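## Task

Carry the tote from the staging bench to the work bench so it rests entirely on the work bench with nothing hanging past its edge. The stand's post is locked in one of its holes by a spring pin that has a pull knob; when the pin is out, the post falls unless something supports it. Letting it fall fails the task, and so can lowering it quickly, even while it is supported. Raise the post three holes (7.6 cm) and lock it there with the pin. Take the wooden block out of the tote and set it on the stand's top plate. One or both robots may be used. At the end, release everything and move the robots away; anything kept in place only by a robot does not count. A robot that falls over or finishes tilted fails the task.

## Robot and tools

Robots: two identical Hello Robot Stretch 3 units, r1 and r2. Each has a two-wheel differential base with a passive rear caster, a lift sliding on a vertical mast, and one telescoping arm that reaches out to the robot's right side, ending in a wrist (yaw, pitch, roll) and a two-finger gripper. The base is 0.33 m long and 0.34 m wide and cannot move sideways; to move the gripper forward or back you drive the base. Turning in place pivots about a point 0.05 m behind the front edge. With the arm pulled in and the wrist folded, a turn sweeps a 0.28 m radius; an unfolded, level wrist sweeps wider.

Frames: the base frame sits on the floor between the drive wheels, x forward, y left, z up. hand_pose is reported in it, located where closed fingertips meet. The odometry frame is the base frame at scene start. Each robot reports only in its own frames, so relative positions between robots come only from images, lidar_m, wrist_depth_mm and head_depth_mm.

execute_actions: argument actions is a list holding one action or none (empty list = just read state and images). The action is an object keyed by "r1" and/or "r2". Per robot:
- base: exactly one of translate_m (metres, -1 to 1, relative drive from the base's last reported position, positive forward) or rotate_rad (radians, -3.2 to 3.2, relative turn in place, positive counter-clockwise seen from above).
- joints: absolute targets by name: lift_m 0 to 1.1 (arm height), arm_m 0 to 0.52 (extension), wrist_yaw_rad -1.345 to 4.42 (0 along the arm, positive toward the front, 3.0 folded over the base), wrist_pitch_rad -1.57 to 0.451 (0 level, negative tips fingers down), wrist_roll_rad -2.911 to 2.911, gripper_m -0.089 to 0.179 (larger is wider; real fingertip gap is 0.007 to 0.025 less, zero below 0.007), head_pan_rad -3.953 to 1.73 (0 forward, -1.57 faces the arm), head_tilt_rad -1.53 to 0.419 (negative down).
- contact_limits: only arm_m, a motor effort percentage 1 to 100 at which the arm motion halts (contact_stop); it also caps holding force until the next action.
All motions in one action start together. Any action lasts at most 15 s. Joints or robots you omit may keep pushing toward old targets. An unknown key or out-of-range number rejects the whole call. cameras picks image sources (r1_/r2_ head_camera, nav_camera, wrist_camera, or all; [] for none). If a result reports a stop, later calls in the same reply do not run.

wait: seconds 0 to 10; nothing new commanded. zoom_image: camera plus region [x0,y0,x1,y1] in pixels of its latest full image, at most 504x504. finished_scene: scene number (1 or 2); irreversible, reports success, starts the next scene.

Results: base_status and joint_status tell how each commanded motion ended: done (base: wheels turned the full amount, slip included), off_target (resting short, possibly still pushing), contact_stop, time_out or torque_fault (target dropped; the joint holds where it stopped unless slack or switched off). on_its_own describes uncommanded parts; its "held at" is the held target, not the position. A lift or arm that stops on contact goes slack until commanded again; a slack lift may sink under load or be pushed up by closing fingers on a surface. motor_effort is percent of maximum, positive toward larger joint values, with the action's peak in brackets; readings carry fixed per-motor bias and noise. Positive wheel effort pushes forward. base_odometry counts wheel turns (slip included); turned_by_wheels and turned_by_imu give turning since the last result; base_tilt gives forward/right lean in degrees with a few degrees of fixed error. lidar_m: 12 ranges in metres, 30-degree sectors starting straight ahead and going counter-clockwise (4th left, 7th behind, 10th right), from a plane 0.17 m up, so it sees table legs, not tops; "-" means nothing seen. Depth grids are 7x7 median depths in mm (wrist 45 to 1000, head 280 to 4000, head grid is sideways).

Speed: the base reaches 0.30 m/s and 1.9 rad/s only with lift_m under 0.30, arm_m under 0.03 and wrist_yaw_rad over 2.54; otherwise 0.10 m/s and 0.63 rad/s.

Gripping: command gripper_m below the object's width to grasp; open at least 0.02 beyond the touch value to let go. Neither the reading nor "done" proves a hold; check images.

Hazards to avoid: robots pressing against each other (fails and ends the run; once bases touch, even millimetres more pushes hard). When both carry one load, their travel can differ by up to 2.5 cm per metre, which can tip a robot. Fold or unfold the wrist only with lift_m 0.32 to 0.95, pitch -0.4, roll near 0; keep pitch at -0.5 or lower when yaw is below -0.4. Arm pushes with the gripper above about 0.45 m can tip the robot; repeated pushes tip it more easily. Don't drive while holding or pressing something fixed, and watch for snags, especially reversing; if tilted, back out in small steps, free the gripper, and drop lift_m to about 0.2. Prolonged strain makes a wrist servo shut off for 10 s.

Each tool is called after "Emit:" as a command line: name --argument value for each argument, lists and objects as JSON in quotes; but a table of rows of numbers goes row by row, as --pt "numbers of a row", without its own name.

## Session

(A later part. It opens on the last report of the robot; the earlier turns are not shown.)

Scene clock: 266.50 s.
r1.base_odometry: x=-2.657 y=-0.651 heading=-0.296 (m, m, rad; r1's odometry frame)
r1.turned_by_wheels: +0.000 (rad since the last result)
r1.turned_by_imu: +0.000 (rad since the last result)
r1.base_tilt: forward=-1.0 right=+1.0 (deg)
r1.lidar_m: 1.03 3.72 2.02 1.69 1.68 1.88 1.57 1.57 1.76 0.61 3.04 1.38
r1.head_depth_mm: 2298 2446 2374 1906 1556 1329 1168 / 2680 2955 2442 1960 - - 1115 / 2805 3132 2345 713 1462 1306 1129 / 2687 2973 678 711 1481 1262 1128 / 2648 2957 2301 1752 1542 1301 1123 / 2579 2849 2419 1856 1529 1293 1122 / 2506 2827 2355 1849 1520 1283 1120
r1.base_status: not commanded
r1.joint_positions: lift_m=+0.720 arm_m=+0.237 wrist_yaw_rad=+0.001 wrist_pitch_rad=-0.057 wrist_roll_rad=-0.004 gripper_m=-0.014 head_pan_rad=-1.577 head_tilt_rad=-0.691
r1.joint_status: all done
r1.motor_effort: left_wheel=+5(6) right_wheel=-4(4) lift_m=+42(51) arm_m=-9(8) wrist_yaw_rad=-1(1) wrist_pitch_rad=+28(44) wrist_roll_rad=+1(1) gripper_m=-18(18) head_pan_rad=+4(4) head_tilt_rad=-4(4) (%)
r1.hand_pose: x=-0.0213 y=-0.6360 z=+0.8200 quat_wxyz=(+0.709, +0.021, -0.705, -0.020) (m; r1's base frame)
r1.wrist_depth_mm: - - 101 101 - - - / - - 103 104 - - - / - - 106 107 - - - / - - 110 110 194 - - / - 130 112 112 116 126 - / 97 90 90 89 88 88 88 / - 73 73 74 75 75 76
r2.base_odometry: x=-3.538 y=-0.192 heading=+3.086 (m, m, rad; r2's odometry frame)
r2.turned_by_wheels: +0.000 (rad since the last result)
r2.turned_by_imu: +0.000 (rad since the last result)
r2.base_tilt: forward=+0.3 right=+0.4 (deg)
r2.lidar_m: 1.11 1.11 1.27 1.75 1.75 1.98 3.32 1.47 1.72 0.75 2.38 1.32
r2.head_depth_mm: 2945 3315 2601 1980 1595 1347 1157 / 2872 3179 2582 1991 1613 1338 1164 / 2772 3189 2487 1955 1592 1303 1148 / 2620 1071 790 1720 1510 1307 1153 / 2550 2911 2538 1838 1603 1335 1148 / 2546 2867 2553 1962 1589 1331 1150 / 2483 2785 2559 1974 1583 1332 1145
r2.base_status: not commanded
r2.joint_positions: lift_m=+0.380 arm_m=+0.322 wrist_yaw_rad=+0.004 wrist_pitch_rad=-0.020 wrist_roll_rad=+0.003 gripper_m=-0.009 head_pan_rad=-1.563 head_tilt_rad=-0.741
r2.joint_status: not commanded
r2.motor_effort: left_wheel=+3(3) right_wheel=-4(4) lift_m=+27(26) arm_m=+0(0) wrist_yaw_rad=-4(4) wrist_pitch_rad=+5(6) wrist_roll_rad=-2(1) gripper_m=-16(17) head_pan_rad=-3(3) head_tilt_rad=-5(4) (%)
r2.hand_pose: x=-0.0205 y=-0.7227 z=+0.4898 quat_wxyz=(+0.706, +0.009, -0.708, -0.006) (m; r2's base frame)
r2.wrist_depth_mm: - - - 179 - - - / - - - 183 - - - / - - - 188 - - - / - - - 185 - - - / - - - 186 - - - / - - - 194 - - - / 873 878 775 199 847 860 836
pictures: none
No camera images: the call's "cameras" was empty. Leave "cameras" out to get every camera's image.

Emit:
execute_actions --actions '[{"r1":{"joints":{"lift_m":0.70,"gripper_m":0.08}}}]' --cameras '[]'

Emit:
execute_actions --actions '[{"r1":{"joints":{"lift_m":0.6,"arm_m":0.15}}}]' --cameras '[]'

Emit:
execute_actions --actions '[{"r1":{"joints":{"wrist_yaw_rad":1.9,"wrist_pitch_rad":-0.5,"gripper_m":0.02}}}]' --cameras '[]'

Emit:
execute_actions --actions '[{"r1":{"joints":{"arm_m":0.34}},"r2":{"joints":{"head_tilt_rad":-0.6}}}]'

Scene clock: 273.27 s.
r1.base_odometry: x=-2.657 y=-0.651 heading=-0.296 (m, m, rad; r1's odometry frame)
r1.turned_by_wheels: +0.000 (rad since the last result)
r1.turned_by_imu: +0.001 (rad since the last result)
r1.base_tilt: forward=-1.0 right=+0.9 (deg)
r1.lidar_m: 1.03 3.72 2.02 1.68 1.68 1.88 1.57 1.57 1.76 0.61 3.03 1.39
r1.head_depth_mm: 2310 2442 2369 1903 1561 1320 1142 / 2717 2983 2456 1903 1618 - - / 2815 3121 2346 1829 - 1307 1135 / 2711 3030 677 766 1488 1271 1125 / 2648 2916 2298 1765 1541 1297 1127 / 2604 2851 2404 1865 1532 1294 1121 / 2498 2818 2370 1840 1511 1290 1117
r1.base_status: not commanded
r1.joint_positions: lift_m=+0.700 arm_m=+0.236 wrist_yaw_rad=+0.001 wrist_pitch_rad=-0.017 wrist_roll_rad=-0.004 gripper_m=+0.080 head_pan_rad=-1.577 head_tilt_rad=-0.691
r1.joint_status: all done
r1.motor_effort: left_wheel=+3(6) right_wheel=-2(4) lift_m=+35(42) arm_m=-4(8) wrist_yaw_rad=+0(0) wrist_pitch_rad=+8(28) wrist_roll_rad=+1(1) gripper_m=+0(80) head_pan_rad=+4(5) head_tilt_rad=-4(4) (%)
r1.hand_pose: x=-0.0213 y=-0.6370 z=+0.8105 quat_wxyz=(+0.709, +0.006, -0.705, -0.006) (m; r1's base frame)
r1.wrist_depth_mm: - - 106 106 - - - / - - 107 108 - - - / - - 110 111 - - - / - - 113 113 158 - - / - 98 97 96 94 93 93 / - 73 73 74 74 75 - / - - 546 146 - - -
r2.base_odometry: x=-3.538 y=-0.192 heading=+3.086 (m, m, rad; r2's odometry frame)
r2.turned_by_wheels: +0.000 (rad since the last result)
r2.turned_by_imu: -0.001 (rad since the last result)
r2.base_tilt: forward=+0.3 right=+0.5 (deg)
r2.lidar_m: 1.11 1.11 1.27 1.75 1.75 1.98 3.34 1.47 1.71 0.75 2.38 1.32
r2.head_depth_mm: 2961 3288 2599 1978 1612 1340 1154 / 2818 3196 2611 1970 1608 1338 1153 / 2772 3131 2472 1972 1593 1299 1162 / 2605 1208 795 1724 1520 1299 1149 / 2584 2911 2576 1871 1588 1348 1156 / 2516 2878 2568 1951 1588 1342 1152 / 2498 2759 2561 1951 1587 1341 1145
r2.base_status: not commanded
r2.joint_positions: lift_m=+0.380 arm_m=+0.322 wrist_yaw_rad=+0.004 wrist_pitch_rad=-0.020 wrist_roll_rad=+0.003 gripper_m=-0.009 head_pan_rad=-1.563 head_tilt_rad=-0.741
r2.joint_status: not commanded
r2.motor_effort: left_wheel=+3(3) right_wheel=-4(4) lift_m=+26(26) arm_m=-1(1) wrist_yaw_rad=-4(4) wrist_pitch_rad=+5(5) wrist_roll_rad=-2(2) gripper_m=-15(16) head_pan_rad=-3(3) head_tilt_rad=-4(4) (%)
r2.hand_pose: x=-0.0205 y=-0.7227 z=+0.4898 quat_wxyz=(+0.706, +0.009, -0.708, -0.006) (m; r2's base frame)
r2.wrist_depth_mm: - - - 179 - - - / - - - 183 - - - / - - - 188 - - - / - - - 184 - - - / - - - 186 - - - / - - - 193 - - - / 870 871 788 200 841 854 828
pictures: none
No camera images: the call's "cameras" was empty. Leave "cameras" out to get every camera's image.

Scene clock: 275.13 s.
r1.base_odometry: x=-2.657 y=-0.651 heading=-0.296 (m, m, rad; r1's odometry frame)
r1.turned_by_wheels: +0.000 (rad since the last result)
r1.turned_by_imu: +0.000 (rad since the last result)
r1.base_tilt: forward=-1.1 right=+0.9 (deg)
r1.lidar_m: 1.03 3.73 2.01 1.69 1.68 1.88 1.57 1.56 1.76 0.61 3.04 1.38
r1.head_depth_mm: 2306 2446 2390 1916 1557 1324 1142 / 2686 2951 2452 1914 1555 1343 - / 2835 3105 2349 1782 1555 - 1132 / 2671 3012 680 1092 1451 1252 1137 / 2671 2929 2265 1749 1536 1305 1126 / 2573 2878 2397 1866 1535 1300 1121 / 2527 2813 2379 1856 1520 1287 1117
r1.base_status: not commanded
r1.joint_positions: lift_m=+0.600 arm_m=+0.150 wrist_yaw_rad=+0.001 wrist_pitch_rad=-0.018 wrist_roll_rad=-0.004 gripper_m=+0.080 head_pan_rad=-1.577 head_tilt_rad=-0.691
r1.joint_status: all done
r1.motor_effort: left_wheel=+3(4) right_wheel=-2(2) lift_m=+36(38) arm_m=-4(4) wrist_yaw_rad=+0(1) wrist_pitch_rad=+9(9) wrist_roll_rad=+1(1) gripper_m=+1(0) head_pan_rad=+4(5) head_tilt_rad=-5(4) (%)
r1.hand_pose: x=-0.0213 y=-0.5510 z=+0.7101 quat_wxyz=(+0.709, +0.007, -0.705, -0.007) (m; r1's base frame)
r1.wrist_depth_mm: - - 216 209 223 - - / - - - 216 - - - / - - - - - - - / - - - - - - - / - - - 881 - - - / - - 545 541 - - - / - - - - - - -
r2.base_odometry: x=-3.538 y=-0.192 heading=+3.086 (m, m, rad; r2's odometry frame)
r2.turned_by_wheels: +0.000 (rad since the last result)
r2.turned_by_imu: +0.000 (rad since the last result)
r2.base_tilt: forward=+0.4 right=+0.5 (deg)
r2.lidar_m: 1.11 1.11 1.26 1.75 1.75 1.98 3.33 1.47 1.72 0.75 2.38 1.32
r2.head_depth_mm: 2940 3215 2584 1984 1603 1339 1153 / 2890 3288 2614 1968 1593 1350 1160 / 2778 3130 2502 2008 1597 1298 1149 / 2671 1413 791 1716 1518 1302 1151 / 2637 2866 2577 1854 1596 1332 1145 / 2536 2879 2528 1973 1589 1332 1155 / 2460 2789 2598 1968 1580 1329 1146
r2.base_status: not commanded
r2.joint_positions: lift_m=+0.380 arm_m=+0.322 wrist_yaw_rad=+0.004 wrist_pitch_rad=-0.020 wrist_roll_rad=+0.003 gripper_m=-0.009 head_pan_rad=-1.563 head_tilt_rad=-0.741
r2.joint_status: not commanded
r2.motor_effort: left_wheel=+3(3) right_wheel=-4(4) lift_m=+25(26) arm_m=+0(0) wrist_yaw_rad=-4(4) wrist_pitch_rad=+5(5) wrist_roll_rad=-2(2) gripper_m=-16(16) head_pan_rad=-3(3) head_tilt_rad=-5(5) (%)
r2.hand_pose: x=-0.0205 y=-0.7227 z=+0.4898 quat_wxyz=(+0.706, +0.009, -0.708, -0.006) (m; r2's base frame)
r2.wrist_depth_mm: - - - 179 - - - / - - - 183 - - - / - - - 188 - - - / - - - 183 - - - / - - - 187 - - - / - - - 194 - - - / 886 891 799 199 838 845 826
pictures: none
No camera images: the call's "cameras" was empty. Leave "cameras" out to get every camera's image.

Scene clock: 277.10 s.
r1.base_odometry: x=-2.657 y=-0.651 heading=-0.296 (m, m, rad; r1's odometry frame)
r1.turned_by_wheels: +0.000 (rad since the last result)
r1.turned_by_imu: +0.000 (rad since the last result)
r1.base_tilt: forward=-1.2 right=+0.9 (deg)
r1.lidar_m: 1.03 3.72 2.01 1.68 1.68 1.88 1.58 1.57 1.76 0.61 3.04 1.38
r1.head_depth_mm: 2291 2410 2368 1919 1558 1323 1137 / 2713 2934 2477 1906 1549 1342 - / 2795 3116 2355 1799 1549 1257 1139 / 2639 3034 680 1094 1464 - 1131 / 2689 2932 2234 1749 1537 1357 1108 / 2589 2889 2396 1859 1528 1292 1101 / 2519 2866 2386 1853 1522 1288 1106
r1.base_status: not commanded
r1.joint_positions: lift_m=+0.600 arm_m=+0.150 wrist_yaw_rad=+1.897 wrist_pitch_rad=-0.513 wrist_roll_rad=-0.004 gripper_m=+0.020 head_pan_rad=-1.577 head_tilt_rad=-0.691
r1.joint_status: all done
r1.motor_effort: left_wheel=+4(3) right_wheel=-2(2) lift_m=+35(35) arm_m=-3(3) wrist_yaw_rad=+3(6) wrist_pitch_rad=+6(8) wrist_roll_rad=+1(1) gripper_m=+0(81) head_pan_rad=+4(3) head_tilt_rad=-4(6) (%)
r1.hand_pose: x=+0.1789 y=-0.2276 z=+0.5921 quat_wxyz=(+0.545, +0.659, -0.251, +0.452) (m; r1's base frame)
r1.wrist_depth_mm: - - - - - - - / - - - - - - - / - - - - - - - / - - - - - - - / - - - - - - - / 838 843 890 842 842 851 860 / 733 745 728 734 730 766 776
r2.base_odometry: x=-3.538 y=-0.192 heading=+3.086 (m, m, rad; r2's odometry frame)
r2.turned_by_wheels: +0.000 (rad since the last result)
r2.turned_by_imu: +0.000 (rad since the last result)
r2.base_tilt: forward=+0.3 right=+0.4 (deg)
r2.lidar_m: 1.11 1.11 1.26 1.75 1.74 1.98 3.33 1.47 1.72 0.75 2.38 1.32
r2.head_depth_mm: 2996 3341 2612 1968 1608 1348 1167 / 2903 3236 2611 2003 1604 1342 1156 / 2815 3172 1244 1982 1595 1294 1155 / 2644 1412 792 1718 1520 1320 1149 / 2591 2826 2597 1844 1591 1336 1149 / 2534 2863 2564 1972 1596 1335 1148 / 2476 2777 2553 1960 1595 1339 1149
r2.base_status: not commanded
r2.joint_positions: lift_m=+0.380 arm_m=+0.322 wrist_yaw_rad=+0.004 wrist_pitch_rad=-0.020 wrist_roll_rad=+0.003 gripper_m=-0.009 head_pan_rad=-1.563 head_tilt_rad=-0.741
r2.joint_status: not commanded
r2.motor_effort: left_wheel=+3(3) right_wheel=-4(4) lift_m=+27(26) arm_m=-1(1) wrist_yaw_rad=-4(4) wrist_pitch_rad=+5(5) wrist_roll_rad=-1(2) gripper_m=-17(16) head_pan_rad=-3(3) head_tilt_rad=-3(4) (%)
r2.hand_pose: x=-0.0205 y=-0.7227 z=+0.4898 quat_wxyz=(+0.706, +0.009, -0.708, -0.006) (m; r2's base frame)
r2.wrist_depth_mm: - - - 179 - - - / - - - 182 - - - / - - - 188 - - - / - - - 185 - - - / - - - 186 - - - / - - - 193 - - - / 879 863 783 200 839 838 860
pictures: none
No camera images: the call's "cameras" was empty. Leave "cameras" out to get every camera's image.

Scene clock: 279.73 s.
r1.base_odometry: x=-2.657 y=-0.651 heading=-0.296 (m, m, rad; r1's odometry frame)
r1.turned_by_wheels: +0.000 (rad since the last result)
r1.turned_by_imu: +0.001 (rad since the last result)
r1.base_tilt: forward=-1.0 right=+1.0 (deg)
r1.lidar_m: 1.03 3.71 2.02 1.69 1.68 1.88 1.57 1.57 1.76 0.61 3.04 1.38
r1.head_depth_mm: 2306 2432 2355 1900 1560 1316 1150 / 2703 2941 2440 1916 1566 1332 - / 2811 3133 2364 1834 1555 1309 1130 / 2690 2994 679 1073 1455 1269 1124 / 2641 2923 2311 1761 1542 1300 1123 / 2574 2868 2395 1852 1529 1265 1120 / 2515 2797 2379 1857 1524 1291 1114
r1.base_status: not commanded
r1.joint_positions: lift_m=+0.600 arm_m=+0.340 wrist_yaw_rad=+1.898 wrist_pitch_rad=-0.514 wrist_roll_rad=-0.004 gripper_m=+0.020 head_pan_rad=-1.577 head_tilt_rad=-0.691
r1.joint_status: all done
r1.motor_effort: left_wheel=+3(3) right_wheel=-2(2) lift_m=+36(36) arm_m=+4(6) wrist_yaw_rad=+2(3) wrist_pitch_rad=+6(6) wrist_roll_rad=+1(1) gripper_m=+0(0) head_pan_rad=+5(4) head_tilt_rad=-4(4) (%)
r1.hand_pose: x=+0.1788 y=-0.4170 z=+0.5920 quat_wxyz=(+0.545, +0.659, -0.251, +0.453) (m; r1's base frame)
r1.wrist_depth_mm: - - - - - - - / - - - - - - - / - - - - - - - / - - - - - - - / - - - - - - - / 854 852 865 829 850 847 821 / 757 752 727 738 728 744 747
r2.base_odometry: x=-3.538 y=-0.192 heading=+3.086 (m, m, rad; r2's odometry frame)
r2.turned_by_wheels: +0.000 (rad since the last result)
r2.turned_by_imu: -0.001 (rad since the last result)
r2.base_tilt: forward=+0.5 right=+0.4 (deg)
r2.lidar_m: 1.12 1.11 1.26 1.75 1.75 1.99 3.32 1.47 1.71 0.75 2.38 1.32
r2.head_depth_mm: 2960 3267 3546 2414 1811 1469 1226 / 2818 3167 3401 2363 1810 1464 1235 / 2710 3030 3301 2091 1802 1502 1181 / 2627 2898 1427 891 1654 1434 1193 / 2619 2830 3046 2248 1718 1445 1220 / 2487 2790 3019 2360 1798 1451 1222 / 2429 2651 2935 2340 1802 1447 1217
r2.base_status: not commanded
r2.joint_positions: lift_m=+0.380 arm_m=+0.322 wrist_yaw_rad=+0.004 wrist_pitch_rad=-0.020 wrist_roll_rad=+0.003 gripper_m=-0.009 head_pan_rad=-1.563 head_tilt_rad=-0.606
r2.joint_status: all done
r2.motor_effort: left_wheel=+3(3) right_wheel=-4(4) lift_m=+26(26) arm_m=+0(1) wrist_yaw_rad=-4(4) wrist_pitch_rad=+6(6) wrist_roll_rad=-1(2) gripper_m=-16(16) head_pan_rad=-3(3) head_tilt_rad=+3(15) (%)
r2.hand_pose: x=-0.0205 y=-0.7227 z=+0.4898 quat_wxyz=(+0.706, +0.009, -0.708, -0.006) (m; r2's base frame)
r2.wrist_depth_mm: - - - 179 336 - - / - - - 183 - - - / - - - 188 - - - / - - - 184 - - - / - - - 187 - - - / - - - 194 - - - / 877 882 793 199 851 844 840
pictures: r1_head_camera (sideways: a quarter turn clockwise sets it upright), r1_nav_camera (sideways: a quarter turn counterclockwise sets it upright), r1_wrist_camera, r2_head_camera (sideways: a quarter turn clockwise sets it upright), r2_nav_camera (sideways: a quarter turn counterclockwise sets it upright), r2_wrist_camera
Images, in order (width x height): r1_head_camera 896x504, r1_nav_camera 672x504, r1_wrist_camera 644x364, r2_head_camera 896x504, r2_nav_camera 672x504, r2_wrist_camera 644x364.

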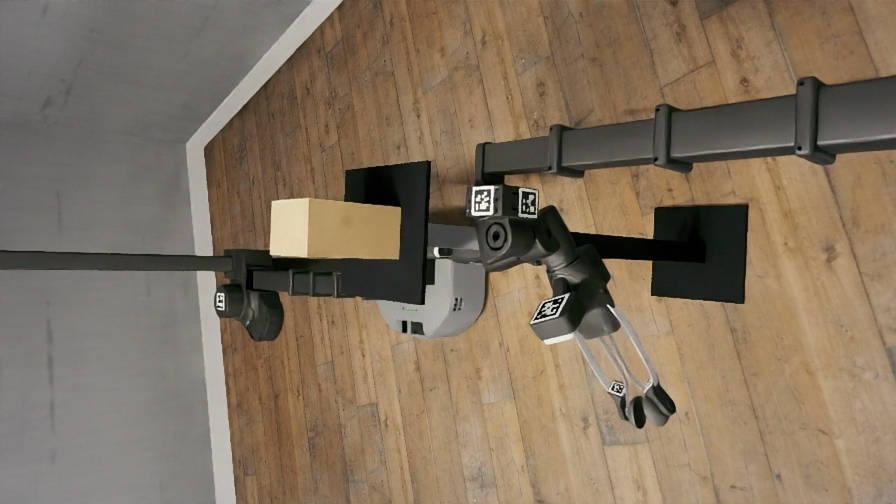

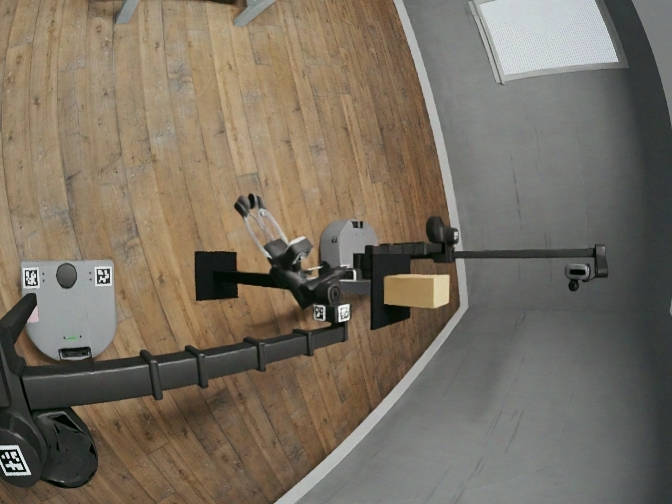

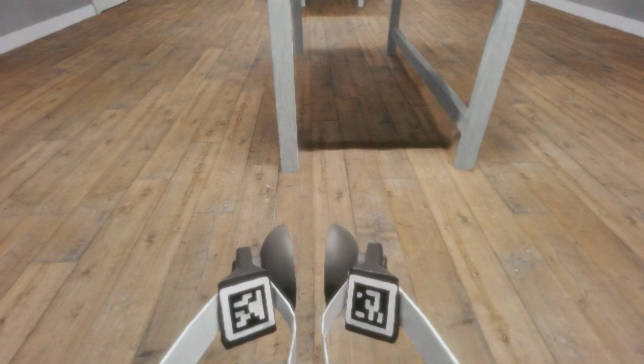

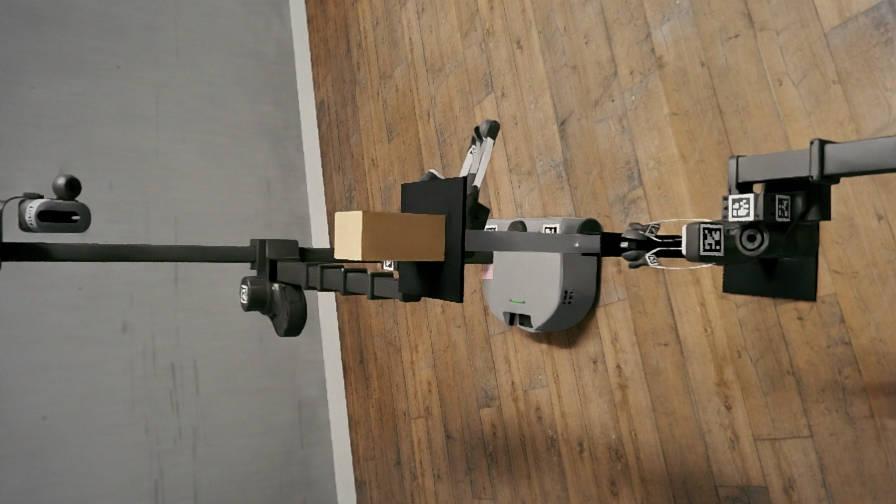

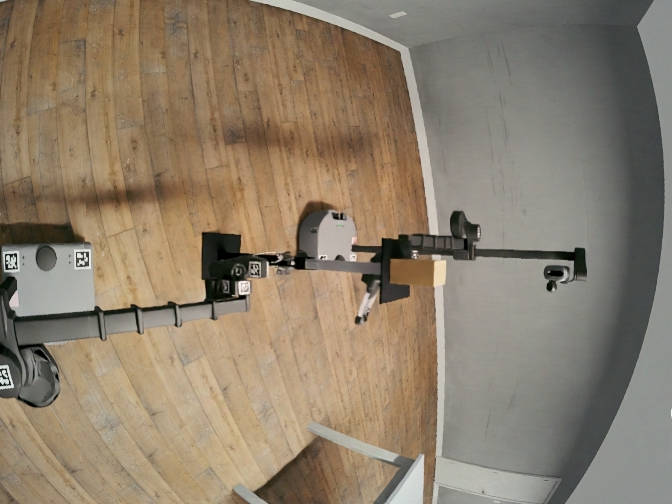

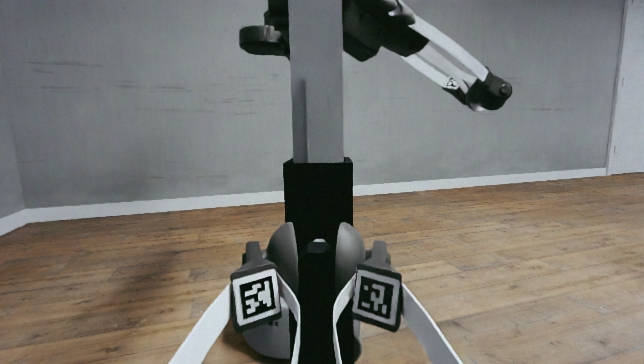

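Emit:
execute_actions --actions '[{"r1":{"base":{"translate_m":0.035},"joints":{"lift_m":0.57,"wrist_yaw_rad":2.4,"wrist_pitch_rad":-0.3}}}]' --cameras '[]'

Emit:
execute_actions --actions '[{"r1":{"joints":{"arm_m":0.435},"contact_limits":{"arm_m":15}}}]' --cameras '["r1_head_camera","r2_head_camera","r2_wrist_camera"]'

Emit:
zoom_image --camera "r1_head_camera" --region '[330, 100, 630, 350]'

Scene clock: 289.60 s.
r1.base_odometry: x=-2.624 y=-0.661 heading=-0.296 (m, m, rad; r1's odometry frame)
r1.turned_by_wheels: +0.000 (rad since the last result)
r1.turned_by_imu: +0.001 (rad since the last result)
r1.base_tilt: forward=-1.1 right=+1.0 (deg)
r1.lidar_m: 1.00 3.75 2.03 1.70 1.69 1.91 1.60 1.60 1.80 0.61 3.04 1.35
r1.head_depth_mm: 2351 2478 2423 1919 1551 1319 1142 / 2744 2941 2446 1840 1555 1314 1153 / 2808 3047 679 794 1510 1299 1129 / 2606 2981 1358 1103 1081 1265 1135 / 2674 2923 2325 1763 1582 1298 1120 / 2568 2865 2397 1879 1545 1329 1120 / 2514 2819 2389 1861 1528 1286 1118
r1.base_status: done
r1.joint_positions: lift_m=+0.570 arm_m=+0.340 wrist_yaw_rad=+2.397 wrist_pitch_rad=-0.321 wrist_roll_rad=-0.004 gripper_m=+0.020 head_pan_rad=-1.577 head_tilt_rad=-0.691
r1.joint_status: all done
r1.motor_effort: left_wheel=+2(10) right_wheel=-2(4) lift_m=+35(36) arm_m=+4(4) wrist_yaw_rad=+3(4) wrist_pitch_rad=+10(10) wrist_roll_rad=+1(1) gripper_m=+0(0) head_pan_rad=+4(4) head_tilt_rad=-5(4) (%)
r1.hand_pose: x=+0.1384 y=-0.3115 z=+0.6053 quat_wxyz=(+0.360, +0.690, -0.148, +0.611) (m; r1's base frame)
r1.wrist_depth_mm: - - - - - 829 750 / - - - - - - - / - - - - - - - / - - - - - - - / - - - - - - - / - - - - - - - / 861 853 817 843 845 850 851
r2.base_odometry: x=-3.538 y=-0.192 heading=+3.086 (m, m, rad; r2's odometry frame)
r2.turned_by_wheels: +0.000 (rad since the last result)
r2.turned_by_imu: -0.001 (rad since the last result)
r2.base_tilt: forward=+0.3 right=+0.5 (deg)
r2.lidar_m: 1.11 1.11 1.26 1.75 1.75 1.99 3.32 1.47 1.72 0.75 2.39 1.31
r2.head_depth_mm: 2903 3337 3462 2384 1816 1463 1220 / 2869 3201 3399 2407 1812 1463 1226 / 2733 3020 3250 2084 1774 1498 1173 / 2645 2917 1456 891 1659 1442 1191 / 2528 2861 3053 2378 1745 1459 1224 / 2541 2769 3008 2357 1788 1451 1220 / 2418 2693 2947 2357 1803 1453 1215
r2.base_status: not commanded
r2.joint_positions: lift_m=+0.380 arm_m=+0.322 wrist_yaw_rad=+0.004 wrist_pitch_rad=-0.020 wrist_roll_rad=+0.003 gripper_m=-0.009 head_pan_rad=-1.563 head_tilt_rad=-0.606
r2.joint_status: not commanded
r2.motor_effort: left_wheel=+3(3) right_wheel=-4(4) lift_m=+27(26) arm_m=-1(1) wrist_yaw_rad=-4(4) wrist_pitch_rad=+5(5) wrist_roll_rad=-1(2) gripper_m=-16(16) head_pan_rad=-3(3) head_tilt_rad=+3(3) (%)
r2.hand_pose: x=-0.0205 y=-0.7227 z=+0.4898 quat_wxyz=(+0.706, +0.009, -0.708, -0.006) (m; r2's base frame)
r2.wrist_depth_mm: - - - 179 372 - - / - - - 182 488 - - / - - - 188 - - - / - - - 184 - - - / - - - 186 - - - / - - - 194 - - - / 883 877 833 201 800 829 833
pictures: none
No camera images: the call's "cameras" was empty. Leave "cameras" out to get every camera's image.

Scene clock: 291.53 s.
r1.base_odometry: x=-2.624 y=-0.661 heading=-0.296 (m, m, rad; r1's odometry frame)
r1.turned_by_wheels: +0.000 (rad since the last result)
r1.turned_by_imu: +0.000 (rad since the last result)
r1.base_tilt: forward=-1.1 right=+0.9 (deg)
r1.lidar_m: 1.00 3.75 2.03 1.69 1.69 1.90 1.61 1.60 1.80 0.62 3.04 1.35
r1.head_depth_mm: 2352 2459 2422 1912 1566 1318 1135 / 2755 2946 2465 1841 1561 1317 1154 / 2786 3077 679 698 1503 1292 1124 / 2624 2975 1359 1080 1435 1270 1125 / 2634 2923 2305 1775 1527 1302 1128 / 2566 2850 2386 1860 1530 1279 1123 / 2500 2816 2353 1845 1518 1287 1121
r1.base_status: not commanded
r1.joint_positions: lift_m=+0.570 arm_m=+0.435 wrist_yaw_rad=+2.397 wrist_pitch_rad=-0.320 wrist_roll_rad=-0.004 gripper_m=+0.020 head_pan_rad=-1.577 head_tilt_rad=-0.691
r1.joint_status: all done
r1.motor_effort: left_wheel=+3(2) right_wheel=-2(2) lift_m=+35(36) arm_m=+4(9) wrist_yaw_rad=+3(3) wrist_pitch_rad=+10(10) wrist_roll_rad=+1(1) gripper_m=+0(0) head_pan_rad=+5(5) head_tilt_rad=-5(3) (%)
r1.contact_limits: arm_m 15 (drawing in: default 32, maximum 52; extending or still: default 44, maximum 71)
r1.hand_pose: x=+0.1383 y=-0.4064 z=+0.6054 quat_wxyz=(+0.360, +0.690, -0.148, +0.611) (m; r1's base frame)
r1.wrist_depth_mm: - - - - - 877 786 / - - - - - - - / - - - - - - - / - - - - - - - / - - - - - - - / - - - - - - - / 866 848 816 842 826 832 847
r2.base_odometry: x=-3.538 y=-0.192 heading=+3.086 (m, m, rad; r2's odometry frame)
r2.turned_by_wheels: +0.000 (rad since the last result)
r2.turned_by_imu: +0.000 (rad since the last result)
r2.base_tilt: forward=+0.3 right=+0.4 (deg)
r2.lidar_m: 1.11 1.11 1.27 1.75 1.74 1.98 3.32 1.47 1.72 0.75 2.38 1.32
r2.head_depth_mm: 2890 3247 3515 2385 1823 1458 1226 / 2826 3154 3374 2393 1820 1466 1222 / 2680 3067 3302 1060 1748 1487 1180 / 2636 2901 1470 888 1671 1441 1182 / 2610 2847 3058 2344 1742 1461 1228 / 2512 2736 3071 2355 1794 1435 1220 / 2459 2666 2943 2335 1786 1442 1212
r2.base_status: not commanded
r2.joint_positions: lift_m=+0.380 arm_m=+0.322 wrist_yaw_rad=+0.004 wrist_pitch_rad=-0.020 wrist_roll_rad=+0.003 gripper_m=-0.009 head_pan_rad=-1.563 head_tilt_rad=-0.606
r2.joint_status: not commanded
r2.motor_effort: left_wheel=+3(3) right_wheel=-4(4) lift_m=+25(26) arm_m=-1(0) wrist_yaw_rad=-4(4) wrist_pitch_rad=+5(5) wrist_roll_rad=-2(1) gripper_m=-15(16) head_pan_rad=-3(3) head_tilt_rad=+3(3) (%)
r2.hand_pose: x=-0.0205 y=-0.7227 z=+0.4898 quat_wxyz=(+0.706, +0.009, -0.708, -0.006) (m; r2's base frame)
r2.wrist_depth_mm: - - - 179 264 - - / - - - 183 - - - / - - - 187 - - - / - - - 184 - - - / - - - 187 - - - / - - - 194 - - - / 866 857 824 200 814 836 824
pictures: r1_head_camera (sideways: a quarter turn clockwise sets it upright), r2_head_camera (sideways: a quarter turn clockwise sets it upright), r2_wrist_camera
Images, in order (width x height): r1_head_camera 896x504, r2_head_camera 896x504, r2_wrist_camera 644x364.

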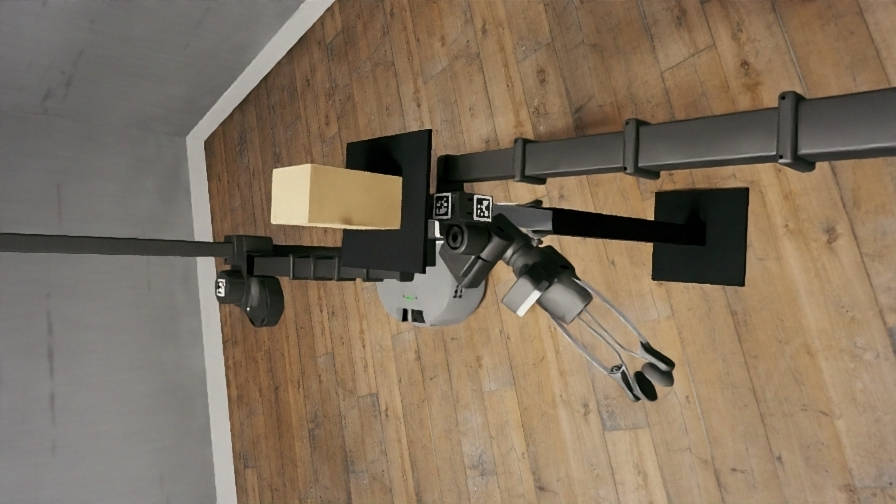

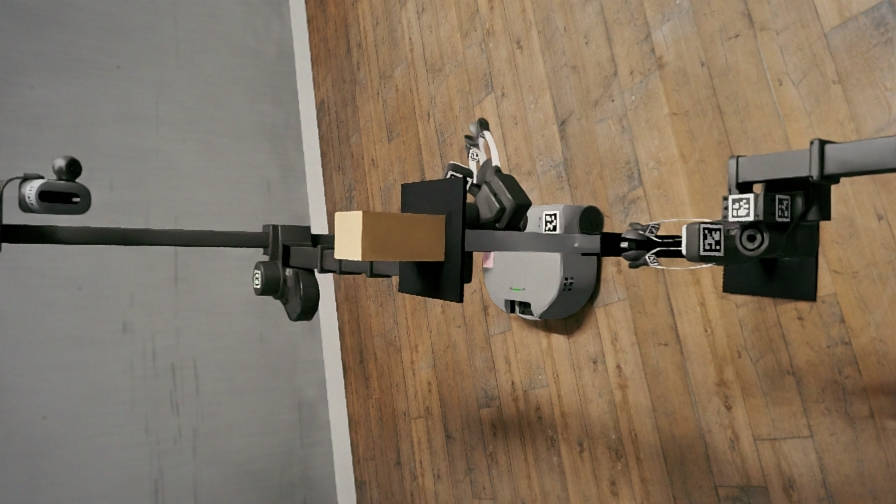

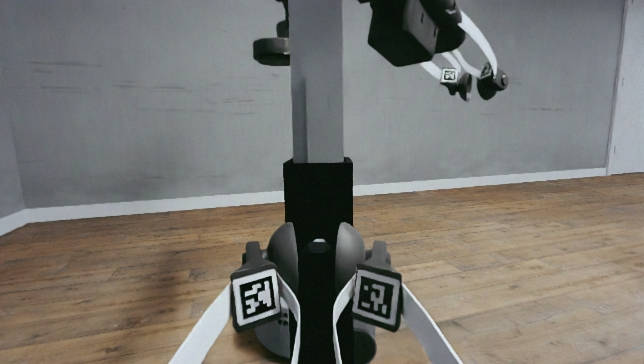

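Region (330, 100, 630, 350) of r1_head_camera's 896x504 image, scaled by 1.680, with more detail than that image has.

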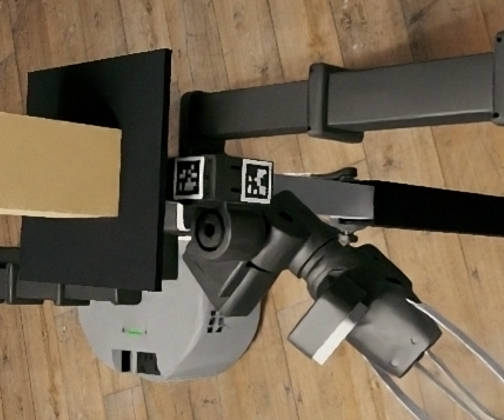

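Emit:
execute_actions --actions '[{"r1":{"joints":{"arm_m":0.447,"lift_m":0.6},"contact_limits":{"arm_m":15}}}]' --cameras '[]'

Emit:
execute_actions --actions '[{"r1":{"joints":{"lift_m":0.608}}}]' --cameras '["r1_head_camera"]'

Emit:
zoom_image --camera "r1_head_camera" --region '[330, 100, 630, 350]'

Scene clock: 295.90 s.
r1.base_odometry: x=-2.624 y=-0.661 heading=-0.296 (m, m, rad; r1's odometry frame)
r1.turned_by_wheels: +0.000 (rad since the last result)
r1.turned_by_imu: +0.001 (rad since the last result)
r1.base_tilt: forward=-1.1 right=+0.9 (deg)
r1.lidar_m: 1.00 3.75 2.02 1.69 1.69 1.90 1.60 1.60 1.80 0.62 3.04 1.35
r1.head_depth_mm: 2331 2499 2434 1895 1557 1319 1144 / 2785 2975 2459 1869 1556 1338 - / 2819 3085 678 696 1503 1298 1137 / 2606 2938 1351 711 1426 1265 1137 / 2630 2943 2297 1808 1519 1295 1124 / 2563 2844 2394 1854 1561 1288 1124 / 2517 2823 2380 1841 1518 1298 1117
r1.base_status: not commanded
r1.joint_positions: lift_m=+0.600 arm_m=+0.447 wrist_yaw_rad=+2.397 wrist_pitch_rad=-0.318 wrist_roll_rad=-0.004 gripper_m=+0.020 head_pan_rad=-1.577 head_tilt_rad=-0.691
r1.joint_status: all done
r1.motor_effort: left_wheel=+4(3) right_wheel=-3(3) lift_m=+46(48) arm_m=+5(3) wrist_yaw_rad=+3(3) wrist_pitch_rad=+9(10) wrist_roll_rad=+1(1) gripper_m=+0(0) head_pan_rad=+4(5) head_tilt_rad=-4(5) (%)
r1.contact_limits: arm_m 15 (drawing in: default 32, maximum 52; extending or still: default 44, maximum 71)
r1.hand_pose: x=+0.1385 y=-0.4183 z=+0.6354 quat_wxyz=(+0.359, +0.690, -0.148, +0.611) (m; r1's base frame)
r1.wrist_depth_mm: - - - - - 851 806 / - - - - - - - / - - - - - - - / - - - - - - - / - - - - - - - / - - - - - - - / 898 881 866 898 850 883 875
r2.base_odometry: x=-3.538 y=-0.192 heading=+3.086 (m, m, rad; r2's odometry frame)
r2.turned_by_wheels: +0.000 (rad since the last result)
r2.turned_by_imu: -0.001 (rad since the last result)
r2.base_tilt: forward=+0.3 right=+0.4 (deg)
r2.lidar_m: 1.11 1.11 1.26 1.75 1.75 1.98 3.31 1.47 1.72 0.75 2.38 1.32
r2.head_depth_mm: 2936 3250 3458 2407 1816 1467 1227 / 2864 3195 3415 2372 1825 1456 1233 / 2666 3051 3285 994 1750 1489 1180 / 2646 2908 1440 893 1653 1438 1194 / 2597 2913 3077 2383 1743 1454 1220 / 2533 2762 3013 2360 1803 1465 1220 / 2451 2688 2934 2349 1793 1457 1207
r2.base_status: not commanded
r2.joint_positions: lift_m=+0.380 arm_m=+0.322 wrist_yaw_rad=+0.004 wrist_pitch_rad=-0.020 wrist_roll_rad=+0.003 gripper_m=-0.009 head_pan_rad=-1.563 head_tilt_rad=-0.606
r2.joint_status: not commanded
r2.motor_effort: left_wheel=+3(3) right_wheel=-4(4) lift_m=+26(26) arm_m=-1(1) wrist_yaw_rad=-4(4) wrist_pitch_rad=+5(5) wrist_roll_rad=-1(1) gripper_m=-16(16) head_pan_rad=-3(3) head_tilt_rad=+3(3) (%)
r2.hand_pose: x=-0.0205 y=-0.7227 z=+0.4898 quat_wxyz=(+0.706, +0.009, -0.708, -0.006) (m; r2's base frame)
r2.wrist_depth_mm: - - - 179 358 - - / - - - 183 - - - / - - - 188 - - - / - - - 184 - - - / - - - 186 - - - / - - - 193 - - - / 879 881 816 200 818 852 827
pictures: none
No camera images: the call's "cameras" was empty. Leave "cameras" out to get every camera's image.

Scene clock: 296.60 s.
r1.base_odometry: x=-2.624 y=-0.661 heading=-0.296 (m, m, rad; r1's odometry frame)
r1.turned_by_wheels: +0.000 (rad since the last result)
r1.turned_by_imu: +0.000 (rad since the last result)
r1.base_tilt: forward=-1.1 right=+1.0 (deg)
r1.lidar_m: 1.00 3.74 2.03 1.69 1.69 1.90 1.61 1.60 1.80 0.62 3.01 1.35
r1.head_depth_mm: 2320 2482 2369 1909 1554 1327 1138 / 2766 2929 2487 1887 1545 1341 - / 2783 3091 678 705 1505 1296 1134 / 2609 2994 1416 713 1434 1267 1129 / 2664 2940 2314 1790 1486 1301 1127 / 2586 2871 2424 1864 1563 1293 1118 / 2494 2809 2374 1855 1524 1286 1117
r1.base_status: not commanded
r1.joint_positions: lift_m=+0.608 arm_m=+0.447 wrist_yaw_rad=+2.397 wrist_pitch_rad=-0.318 wrist_roll_rad=-0.004 gripper_m=+0.020 head_pan_rad=-1.577 head_tilt_rad=-0.691
r1.joint_status: all done
r1.motor_effort: left_wheel=+3(3) right_wheel=-3(3) lift_m=+46(48) arm_m=+4(4) wrist_yaw_rad=+3(3) wrist_pitch_rad=+9(9) wrist_roll_rad=+1(1) gripper_m=+0(0) head_pan_rad=+5(5) head_tilt_rad=-5(5) (%)
r1.hand_pose: x=+0.1385 y=-0.4182 z=+0.6435 quat_wxyz=(+0.359, +0.690, -0.148, +0.611) (m; r1's base frame)
r1.wrist_depth_mm: - - - - - 874 784 / - - - - - - - / - - - - - - - / - - - - - - - / - - - - - - - / - - - - - - - / 902 887 883 873 883 891 906
r2.base_odometry: x=-3.538 y=-0.192 heading=+3.086 (m, m, rad; r2's odometry frame)
r2.turned_by_wheels: +0.000 (rad since the last result)
r2.turned_by_imu: +0.000 (rad since the last result)
r2.base_tilt: forward=+0.4 right=+0.3 (deg)
r2.lidar_m: 1.11 1.11 1.26 1.75 1.74 1.98 3.32 1.47 1.71 0.75 2.38 1.32
r2.head_depth_mm: 2893 3274 3584 2391 1809 1467 1234 / 2855 3191 3399 2394 1801 1468 1228 / 2683 3065 3267 985 1762 1509 1181 / 2633 2851 1401 893 1660 1434 1182 / 2583 2904 3004 2372 1755 1457 1219 / 2491 2829 3042 2318 1790 1450 1219 / 2456 2698 2936 2319 1790 1445 1216
r2.base_status: not commanded
r2.joint_positions: lift_m=+0.380 arm_m=+0.322 wrist_yaw_rad=+0.004 wrist_pitch_rad=-0.020 wrist_roll_rad=+0.003 gripper_m=-0.009 head_pan_rad=-1.563 head_tilt_rad=-0.606
r2.joint_status: not commanded
r2.motor_effort: left_wheel=+3(3) right_wheel=-4(3) lift_m=+26(26) arm_m=-1(0) wrist_yaw_rad=-4(4) wrist_pitch_rad=+5(5) wrist_roll_rad=-2(2) gripper_m=-16(16) head_pan_rad=-2(3) head_tilt_rad=+3(3) (%)
r2.hand_pose: x=-0.0205 y=-0.7227 z=+0.4898 quat_wxyz=(+0.706, +0.009, -0.708, -0.006) (m; r2's base frame)
r2.wrist_depth_mm: - - - 178 - - - / - - - 183 - - - / - - - 187 - - - / - - - 184 - - - / - - - 187 - - - / - - - 193 - - - / 878 866 830 200 810 855 829
pictures: r1_head_camera (sideways: a quarter turn clockwise sets it upright)
Images, in order (width x height): r1_head_camera 896x504.

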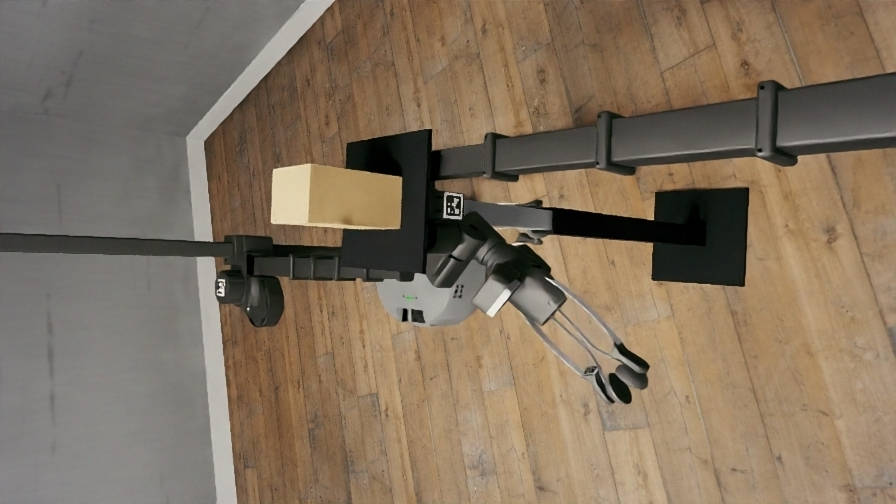

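Region (330, 100, 630, 350) of r1_head_camera's 896x504 image, scaled by 1.680, with more detail than that image has.

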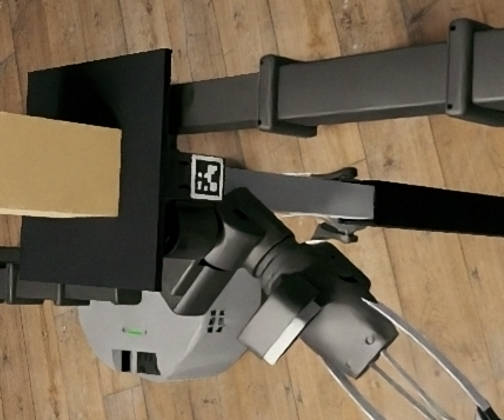

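Emit:
execute_actions --actions '[{"r1":{"joints":{"lift_m":0.614}}}]' --cameras '[]'

Emit:
execute_actions --actions '[{"r1":{"joints":{"lift_m":0.62}}}]' --cameras '[]'

Emit:
execute_actions --actions '[{"r1":{"joints":{"lift_m":0.626}}}]' --cameras '[]'

Scene clock: 299.63 s.
r1.base_odometry: x=-2.624 y=-0.661 heading=-0.296 (m, m, rad; r1's odometry frame)
r1.turned_by_wheels: +0.000 (rad since the last result)
r1.turned_by_imu: +0.001 (rad since the last result)
r1.base_tilt: forward=-1.1 right=+0.9 (deg)
r1.lidar_m: 1.00 3.75 2.03 1.70 1.69 1.90 1.61 1.60 1.79 0.61 3.03 1.36
r1.head_depth_mm: 2333 2478 2431 1914 1571 1320 1137 / 2772 2937 2465 1878 1552 1343 - / 2799 3091 675 706 1501 1303 1130 / 2606 2997 1411 711 1448 1267 1128 / 2607 2972 2304 1805 1495 1308 1125 / 2560 2894 2416 1862 1555 1290 1117 / 2491 2820 2396 1853 1515 1287 1122
r1.base_status: not commanded
r1.joint_positions: lift_m=+0.614 arm_m=+0.447 wrist_yaw_rad=+2.397 wrist_pitch_rad=-0.318 wrist_roll_rad=-0.004 gripper_m=+0.020 head_pan_rad=-1.577 head_tilt_rad=-0.691
r1.joint_status: all done
r1.motor_effort: left_wheel=+4(4) right_wheel=-3(3) lift_m=+46(48) arm_m=+4(4) wrist_yaw_rad=+3(3) wrist_pitch_rad=+9(9) wrist_roll_rad=+1(1) gripper_m=+0(0) head_pan_rad=+5(5) head_tilt_rad=-4(4) (%)
r1.hand_pose: x=+0.1385 y=-0.4182 z=+0.6495 quat_wxyz=(+0.359, +0.690, -0.148, +0.611) (m; r1's base frame)
r1.wrist_depth_mm: - - - - - 853 785 / - - - - - - - / - - - - - - - / - - - - - - - / - - - - - - - / - - - - - - - / 895 897 877 891 869 885 911
r2.base_odometry: x=-3.538 y=-0.192 heading=+3.086 (m, m, rad; r2's odometry frame)
r2.turned_by_wheels: +0.000 (rad since the last result)
r2.turned_by_imu: -0.001 (rad since the last result)
r2.base_tilt: forward=+0.3 right=+0.4 (deg)
r2.lidar_m: 1.11 1.11 1.26 1.75 1.75 1.98 3.31 1.47 1.72 0.75 2.38 1.31
r2.head_depth_mm: 2955 3338 3483 2355 1823 1471 1224 / 2859 3204 3429 2360 1828 1465 1225 / 2697 3051 3250 982 1762 1501 1184 / 2609 2852 1380 883 1640 1437 1193 / 2617 2850 3052 2383 1743 1445 1211 / 2531 2799 3056 2384 1800 1455 1216 / 2456 2696 2949 2380 1783 1456 1210
r2.base_status: not commanded
r2.joint_positions: lift_m=+0.380 arm_m=+0.322 wrist_yaw_rad=+0.004 wrist_pitch_rad=-0.020 wrist_roll_rad=+0.003 gripper_m=-0.009 head_pan_rad=-1.563 head_tilt_rad=-0.606
r2.joint_status: not commanded
r2.motor_effort: left_wheel=+3(3) right_wheel=-4(4) lift_m=+27(26) arm_m=+0(0) wrist_yaw_rad=-4(4) wrist_pitch_rad=+6(5) wrist_roll_rad=-1(2) gripper_m=-16(16) head_pan_rad=-3(3) head_tilt_rad=+2(2) (%)
r2.hand_pose: x=-0.0205 y=-0.7227 z=+0.4898 quat_wxyz=(+0.706, +0.009, -0.708, -0.006) (m; r2's base frame)
r2.wrist_depth_mm: - - - 179 - - - / - - - 182 - - - / - - - 188 - - - / - - - 184 - - - / - - - 186 - - - / - - - 194 - - - / 888 878 825 200 802 843 831
pictures: none
No camera images: the call's "cameras" was empty. Leave "cameras" out to get every camera's image.

Scene clock: 300.40 s.
r1.base_odometry: x=-2.624 y=-0.661 heading=-0.296 (m, m, rad; r1's odometry frame)
r1.turned_by_wheels: +0.000 (rad since the last result)
r1.turned_by_imu: +0.000 (rad since the last result)
r1.base_tilt: forward=-1.0 right=+0.9 (deg)
r1.lidar_m: 1.00 3.76 2.03 1.69 1.69 1.90 1.60 1.60 1.80 0.61 3.02 1.36
r1.head_depth_mm: 2336 2469 2423 1909 1554 1321 1138 / 2764 2976 2458 1902 1553 1350 - / 2769 3085 676 714 1513 1294 1131 / 2614 3012 1364 711 1448 1261 1126 / 2649 2951 2306 1818 1497 1292 1126 / 2562 2833 2410 1861 1564 1292 1118 / 2482 2761 2383 1845 1515 1292 1115
r1.base_status: not commanded
r1.joint_positions: lift_m=+0.616 arm_m=+0.447 wrist_yaw_rad=+2.398 wrist_pitch_rad=-0.317 wrist_roll_rad=-0.004 gripper_m=+0.020 head_pan_rad=-1.577 head_tilt_rad=-0.692
r1.joint_status: lift_m contact_stop (moved +0.002 of +0.006)
r1.on_its_own: lift_m is slack since a contact_stop, until your next command for it
r1.motor_effort: left_wheel=+4(3) right_wheel=-3(3) lift_m=+45(79) arm_m=+4(4) wrist_yaw_rad=+2(3) wrist_pitch_rad=+8(9) wrist_roll_rad=+1(1) gripper_m=+0(0) head_pan_rad=+5(4) head_tilt_rad=-4(4) (%)
r1.hand_pose: x=+0.1385 y=-0.4182 z=+0.6518 quat_wxyz=(+0.359, +0.690, -0.149, +0.611) (m; r1's base frame)
r1.wrist_depth_mm: - - - - - 871 778 / - - - - - - - / - - - - - - - / - - - - - - - / - - - - - - - / - - - - - - - / 903 905 871 890 871 880 888
r2.base_odometry: x=-3.538 y=-0.192 heading=+3.086 (m, m, rad; r2's odometry frame)
r2.turned_by_wheels: +0.000 (rad since the last result)
r2.turned_by_imu: +0.000 (rad since the last result)
r2.base_tilt: forward=+0.4 right=+0.4 (deg)
r2.lidar_m: 1.11 1.11 1.26 1.75 1.75 1.99 3.30 1.47 1.72 0.75 2.39 1.32
r2.head_depth_mm: 2950 3301 3466 2384 1830 1457 1224 / 2815 3196 3319 2368 1835 1464 1225 / 2692 3110 3218 981 1758 1512 1183 / 2614 2849 1397 888 1656 1427 1192 / 2597 2868 2987 2356 1765 1454 1224 / 2531 2795 3054 2358 1797 1445 1218 / 2438 2701 2941 2358 1800 1441 1213
r2.base_status: not commanded
r2.joint_positions: lift_m=+0.380 arm_m=+0.322 wrist_yaw_rad=+0.004 wrist_pitch_rad=-0.020 wrist_roll_rad=+0.003 gripper_m=-0.009 head_pan_rad=-1.563 head_tilt_rad=-0.606
r2.joint_status: not commanded
r2.motor_effort: left_wheel=+3(3) right_wheel=-4(4) lift_m=+26(26) arm_m=-1(1) wrist_yaw_rad=-4(4) wrist_pitch_rad=+5(5) wrist_roll_rad=-2(1) gripper_m=-17(16) head_pan_rad=-3(3) head_tilt_rad=+3(3) (%)
r2.hand_pose: x=-0.0205 y=-0.7227 z=+0.4898 quat_wxyz=(+0.706, +0.009, -0.708, -0.006) (m; r2's base frame)
r2.wrist_depth_mm: - - - 178 - - - / - - - 183 - - - / - - - 188 - - - / - - - 184 - - - / - - - 187 - - - / - - - 193 - - - / 878 865 820 200 805 831 837
pictures: none
No camera images: the call's "cameras" was empty. Leave "cameras" out to get every camera's image.

not run: a stop came earlier in this reply.

Contact at 0.616. Hold there and pull the pin.

Emit:
execute_actions --actions '[{"r1":{"joints":{"lift_m":0.617}}}]' --cameras '[]'

Emit:
execute_actions --actions '[{"r2":{"joints":{"arm_m":0.302},"contact_limits":{"arm_m":25}}}]' --cameras '["r2_head_camera","r2_wrist_camera"]'

Emit:
zoom_image --camera "r2_head_camera" --region '[540, 180, 720, 310]'

Scene clock: 304.17 s.
r1.base_odometry: x=-2.624 y=-0.661 heading=-0.296 (m, m, rad; r1's odometry frame)
r1.turned_by_wheels: +0.000 (rad since the last result)
r1.turned_by_imu: +0.001 (rad since the last result)
r1.base_tilt: forward=-1.0 right=+0.9 (deg)
r1.lidar_m: 1.00 3.74 2.03 1.70 1.69 1.90 1.61 1.60 1.80 0.62 3.04 1.35
r1.head_depth_mm: 2330 2468 2417 1910 1554 1314 1135 / 2790 2927 2452 1905 1549 1345 - / 2827 3138 678 715 1515 1298 1131 / 2619 3000 1407 711 1441 1262 1131 / 2662 2958 2309 1794 1496 1296 1128 / 2575 2856 2432 1861 1573 1294 1116 / 2491 2835 2392 1851 1511 1281 1115
r1.base_status: not commanded
r1.joint_positions: lift_m=+0.616 arm_m=+0.447 wrist_yaw_rad=+2.398 wrist_pitch_rad=-0.317 wrist_roll_rad=-0.004 gripper_m=+0.020 head_pan_rad=-1.577 head_tilt_rad=-0.692
r1.joint_status: all done
r1.motor_effort: left_wheel=+2(3) right_wheel=-3(3) lift_m=+58(61) arm_m=+4(4) wrist_yaw_rad=+3(3) wrist_pitch_rad=+8(8) wrist_roll_rad=+1(1) gripper_m=+0(0) head_pan_rad=+5(5) head_tilt_rad=-3(4) (%)
r1.hand_pose: x=+0.1385 y=-0.4182 z=+0.6523 quat_wxyz=(+0.359, +0.690, -0.149, +0.611) (m; r1's base frame)
r1.wrist_depth_mm: - - - - - 865 783 / - - - - - - - / - - - - - - - / - - - - - - - / - - - - - - - / - - - - - - - / 900 908 891 900 876 889 896
r2.base_odometry: x=-3.538 y=-0.192 heading=+3.086 (m, m, rad; r2's odometry frame)
r2.turned_by_wheels: +0.000 (rad since the last result)
r2.turned_by_imu: -0.001 (rad since the last result)
r2.base_tilt: forward=+0.2 right=+0.5 (deg)
r2.lidar_m: 1.11 1.11 1.26 1.75 1.74 1.98 3.33 1.47 1.71 0.75 2.38 1.32
r2.head_depth_mm: 2915 3274 3485 2392 1810 1456 1228 / 2822 3064 3384 2378 1808 1455 1227 / 2694 3028 3255 996 1750 1509 1187 / 2614 2890 1384 885 1645 1440 1198 / 2587 2856 3063 2360 1741 1449 1216 / 2523 2745 3021 2372 1805 1439 1224 / 2462 2663 2903 2356 1797 1451 1210
r2.base_status: not commanded
r2.joint_positions: lift_m=+0.380 arm_m=+0.322 wrist_yaw_rad=+0.004 wrist_pitch_rad=-0.020 wrist_roll_rad=+0.003 gripper_m=-0.009 head_pan_rad=-1.563 head_tilt_rad=-0.606
r2.joint_status: not commanded
r2.motor_effort: left_wheel=+3(3) right_wheel=-4(4) lift_m=+26(27) arm_m=+0(0) wrist_yaw_rad=-4(4) wrist_pitch_rad=+5(5) wrist_roll_rad=-1(2) gripper_m=-16(17) head_pan_rad=-3(3) head_tilt_rad=+3(3) (%)
r2.hand_pose: x=-0.0205 y=-0.7227 z=+0.4898 quat_wxyz=(+0.706, +0.009, -0.708, -0.006) (m; r2's base frame)
r2.wrist_depth_mm: - - - 179 - - - / - - - 182 - - - / - - - 187 - - - / - - - 184 - - - / - - - 187 - - - / - - - 194 - - - / 884 866 841 199 815 840 830
pictures: none
No camera images: the call's "cameras" was empty. Leave "cameras" out to get every camera's image.

Scene clock: 305.20 s.
r1.base_odometry: x=-2.624 y=-0.661 heading=-0.296 (m, m, rad; r1's odometry frame)
r1.turned_by_wheels: +0.000 (rad since the last result)
r1.turned_by_imu: +0.000 (rad since the last result)
r1.base_tilt: forward=-1.1 right=+1.0 (deg)
r1.lidar_m: 1.00 3.74 2.03 1.69 1.69 1.90 1.61 1.60 1.80 0.61 3.03 1.35
r1.head_depth_mm: 2303 2481 2401 1922 1567 1314 1140 / 2751 2947 2476 1895 1563 1343 - / 2797 3124 677 715 1490 1300 1133 / 2615 2951 1404 709 1460 1260 1127 / 2632 2936 2309 1781 1499 1297 1126 / 2565 2874 2373 1853 1575 1297 1120 / 2493 2828 2383 1852 1516 1291 1124
r1.base_status: not commanded
r1.joint_positions: lift_m=+0.616 arm_m=+0.447 wrist_yaw_rad=+2.398 wrist_pitch_rad=-0.317 wrist_roll_rad=-0.004 gripper_m=+0.020 head_pan_rad=-1.577 head_tilt_rad=-0.692
r1.joint_status: not commanded
r1.motor_effort: left_wheel=+3(3) right_wheel=-3(3) lift_m=+57(57) arm_m=+3(4) wrist_yaw_rad=+3(3) wrist_pitch_rad=+8(8) wrist_roll_rad=+1(1) gripper_m=+0(0) head_pan_rad=+3(4) head_tilt_rad=-4(4) (%)
r1.hand_pose: x=+0.1385 y=-0.4182 z=+0.6523 quat_wxyz=(+0.359, +0.690, -0.149, +0.611) (m; r1's base frame)
r1.wrist_depth_mm: - - - - - 891 791 / - - - - - - - / - - - - - - - / - - - - - - - / - - - - - - - / - - - - - - - / 912 903 886 890 872 894 906
r2.base_odometry: x=-3.538 y=-0.192 heading=+3.086 (m, m, rad; r2's odometry frame)
r2.turned_by_wheels: +0.000 (rad since the last result)
r2.turned_by_imu: +0.000 (rad since the last result)
r2.base_tilt: forward=+0.4 right=+0.5 (deg)
r2.lidar_m: 1.11 1.11 1.26 1.75 1.74 1.98 3.32 1.47 1.71 0.75 2.38 1.32
r2.head_depth_mm: 2951 3198 3496 2374 1817 1454 1222 / 2834 3112 3424 2375 1813 1451 1225 / 2714 3034 3275 985 1743 1506 1176 / 2632 2865 1389 886 1638 1415 1191 / 2581 2910 3087 2374 1730 1455 1213 / 2503 2773 3031 2409 1794 1448 1207 / 2470 2668 2960 2360 1802 1430 1217
r2.base_status: not commanded
r2.joint_positions: lift_m=+0.380 arm_m=+0.303 wrist_yaw_rad=+0.004 wrist_pitch_rad=-0.018 wrist_roll_rad=+0.003 gripper_m=-0.009 head_pan_rad=-1.563 head_tilt_rad=-0.606
r2.joint_status: all done
r2.motor_effort: left_wheel=+3(3) right_wheel=-4(4) lift_m=+26(26) arm_m=-9(13) wrist_yaw_rad=-5(5) wrist_pitch_rad=+5(5) wrist_roll_rad=-1(1) gripper_m=-11(17) head_pan_rad=-4(3) head_tilt_rad=+2(2) (%)
r2.contact_limits: arm_m 25 (drawing in: default 30, maximum 49; extending or still: default 40, maximum 66)
r2.hand_pose: x=-0.0204 y=-0.7033 z=+0.4904 quat_wxyz=(+0.706, +0.008, -0.708, -0.005) (m; r2's base frame)
r2.wrist_depth_mm: - - - 197 - - - / - - - 202 - - - / - - - 208 - - - / - - - 204 - - - / - - - 206 - - - / - - - - - - - / 880 898 830 221 802 853 845
pictures: r2_head_camera (sideways: a quarter turn clockwise sets it upright), r2_wrist_camera
Images, in order (width x height): r2_head_camera 896x504, r2_wrist_camera 644x364.

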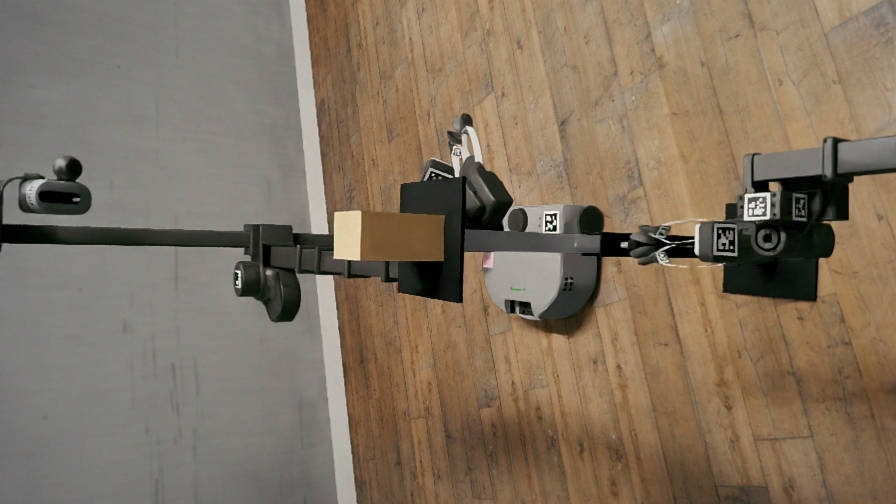

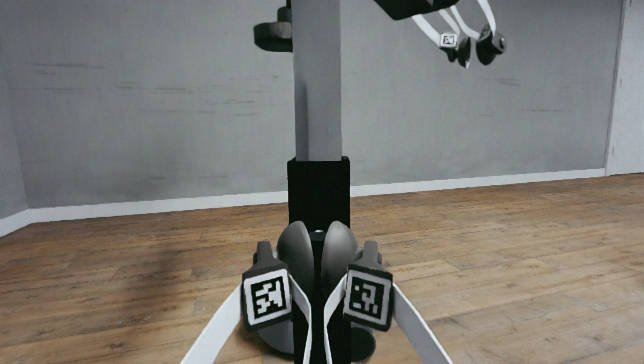

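Region (540, 180, 720, 310) of r2_head_camera's 896x504 image, scaled by 2.800, with more detail than that image has.

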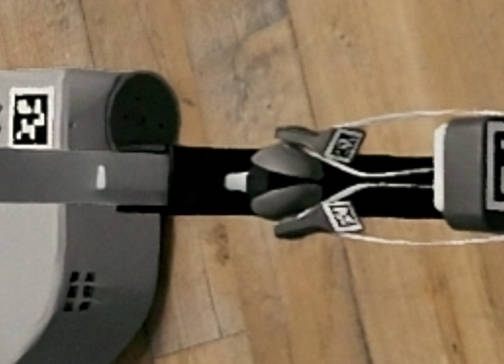

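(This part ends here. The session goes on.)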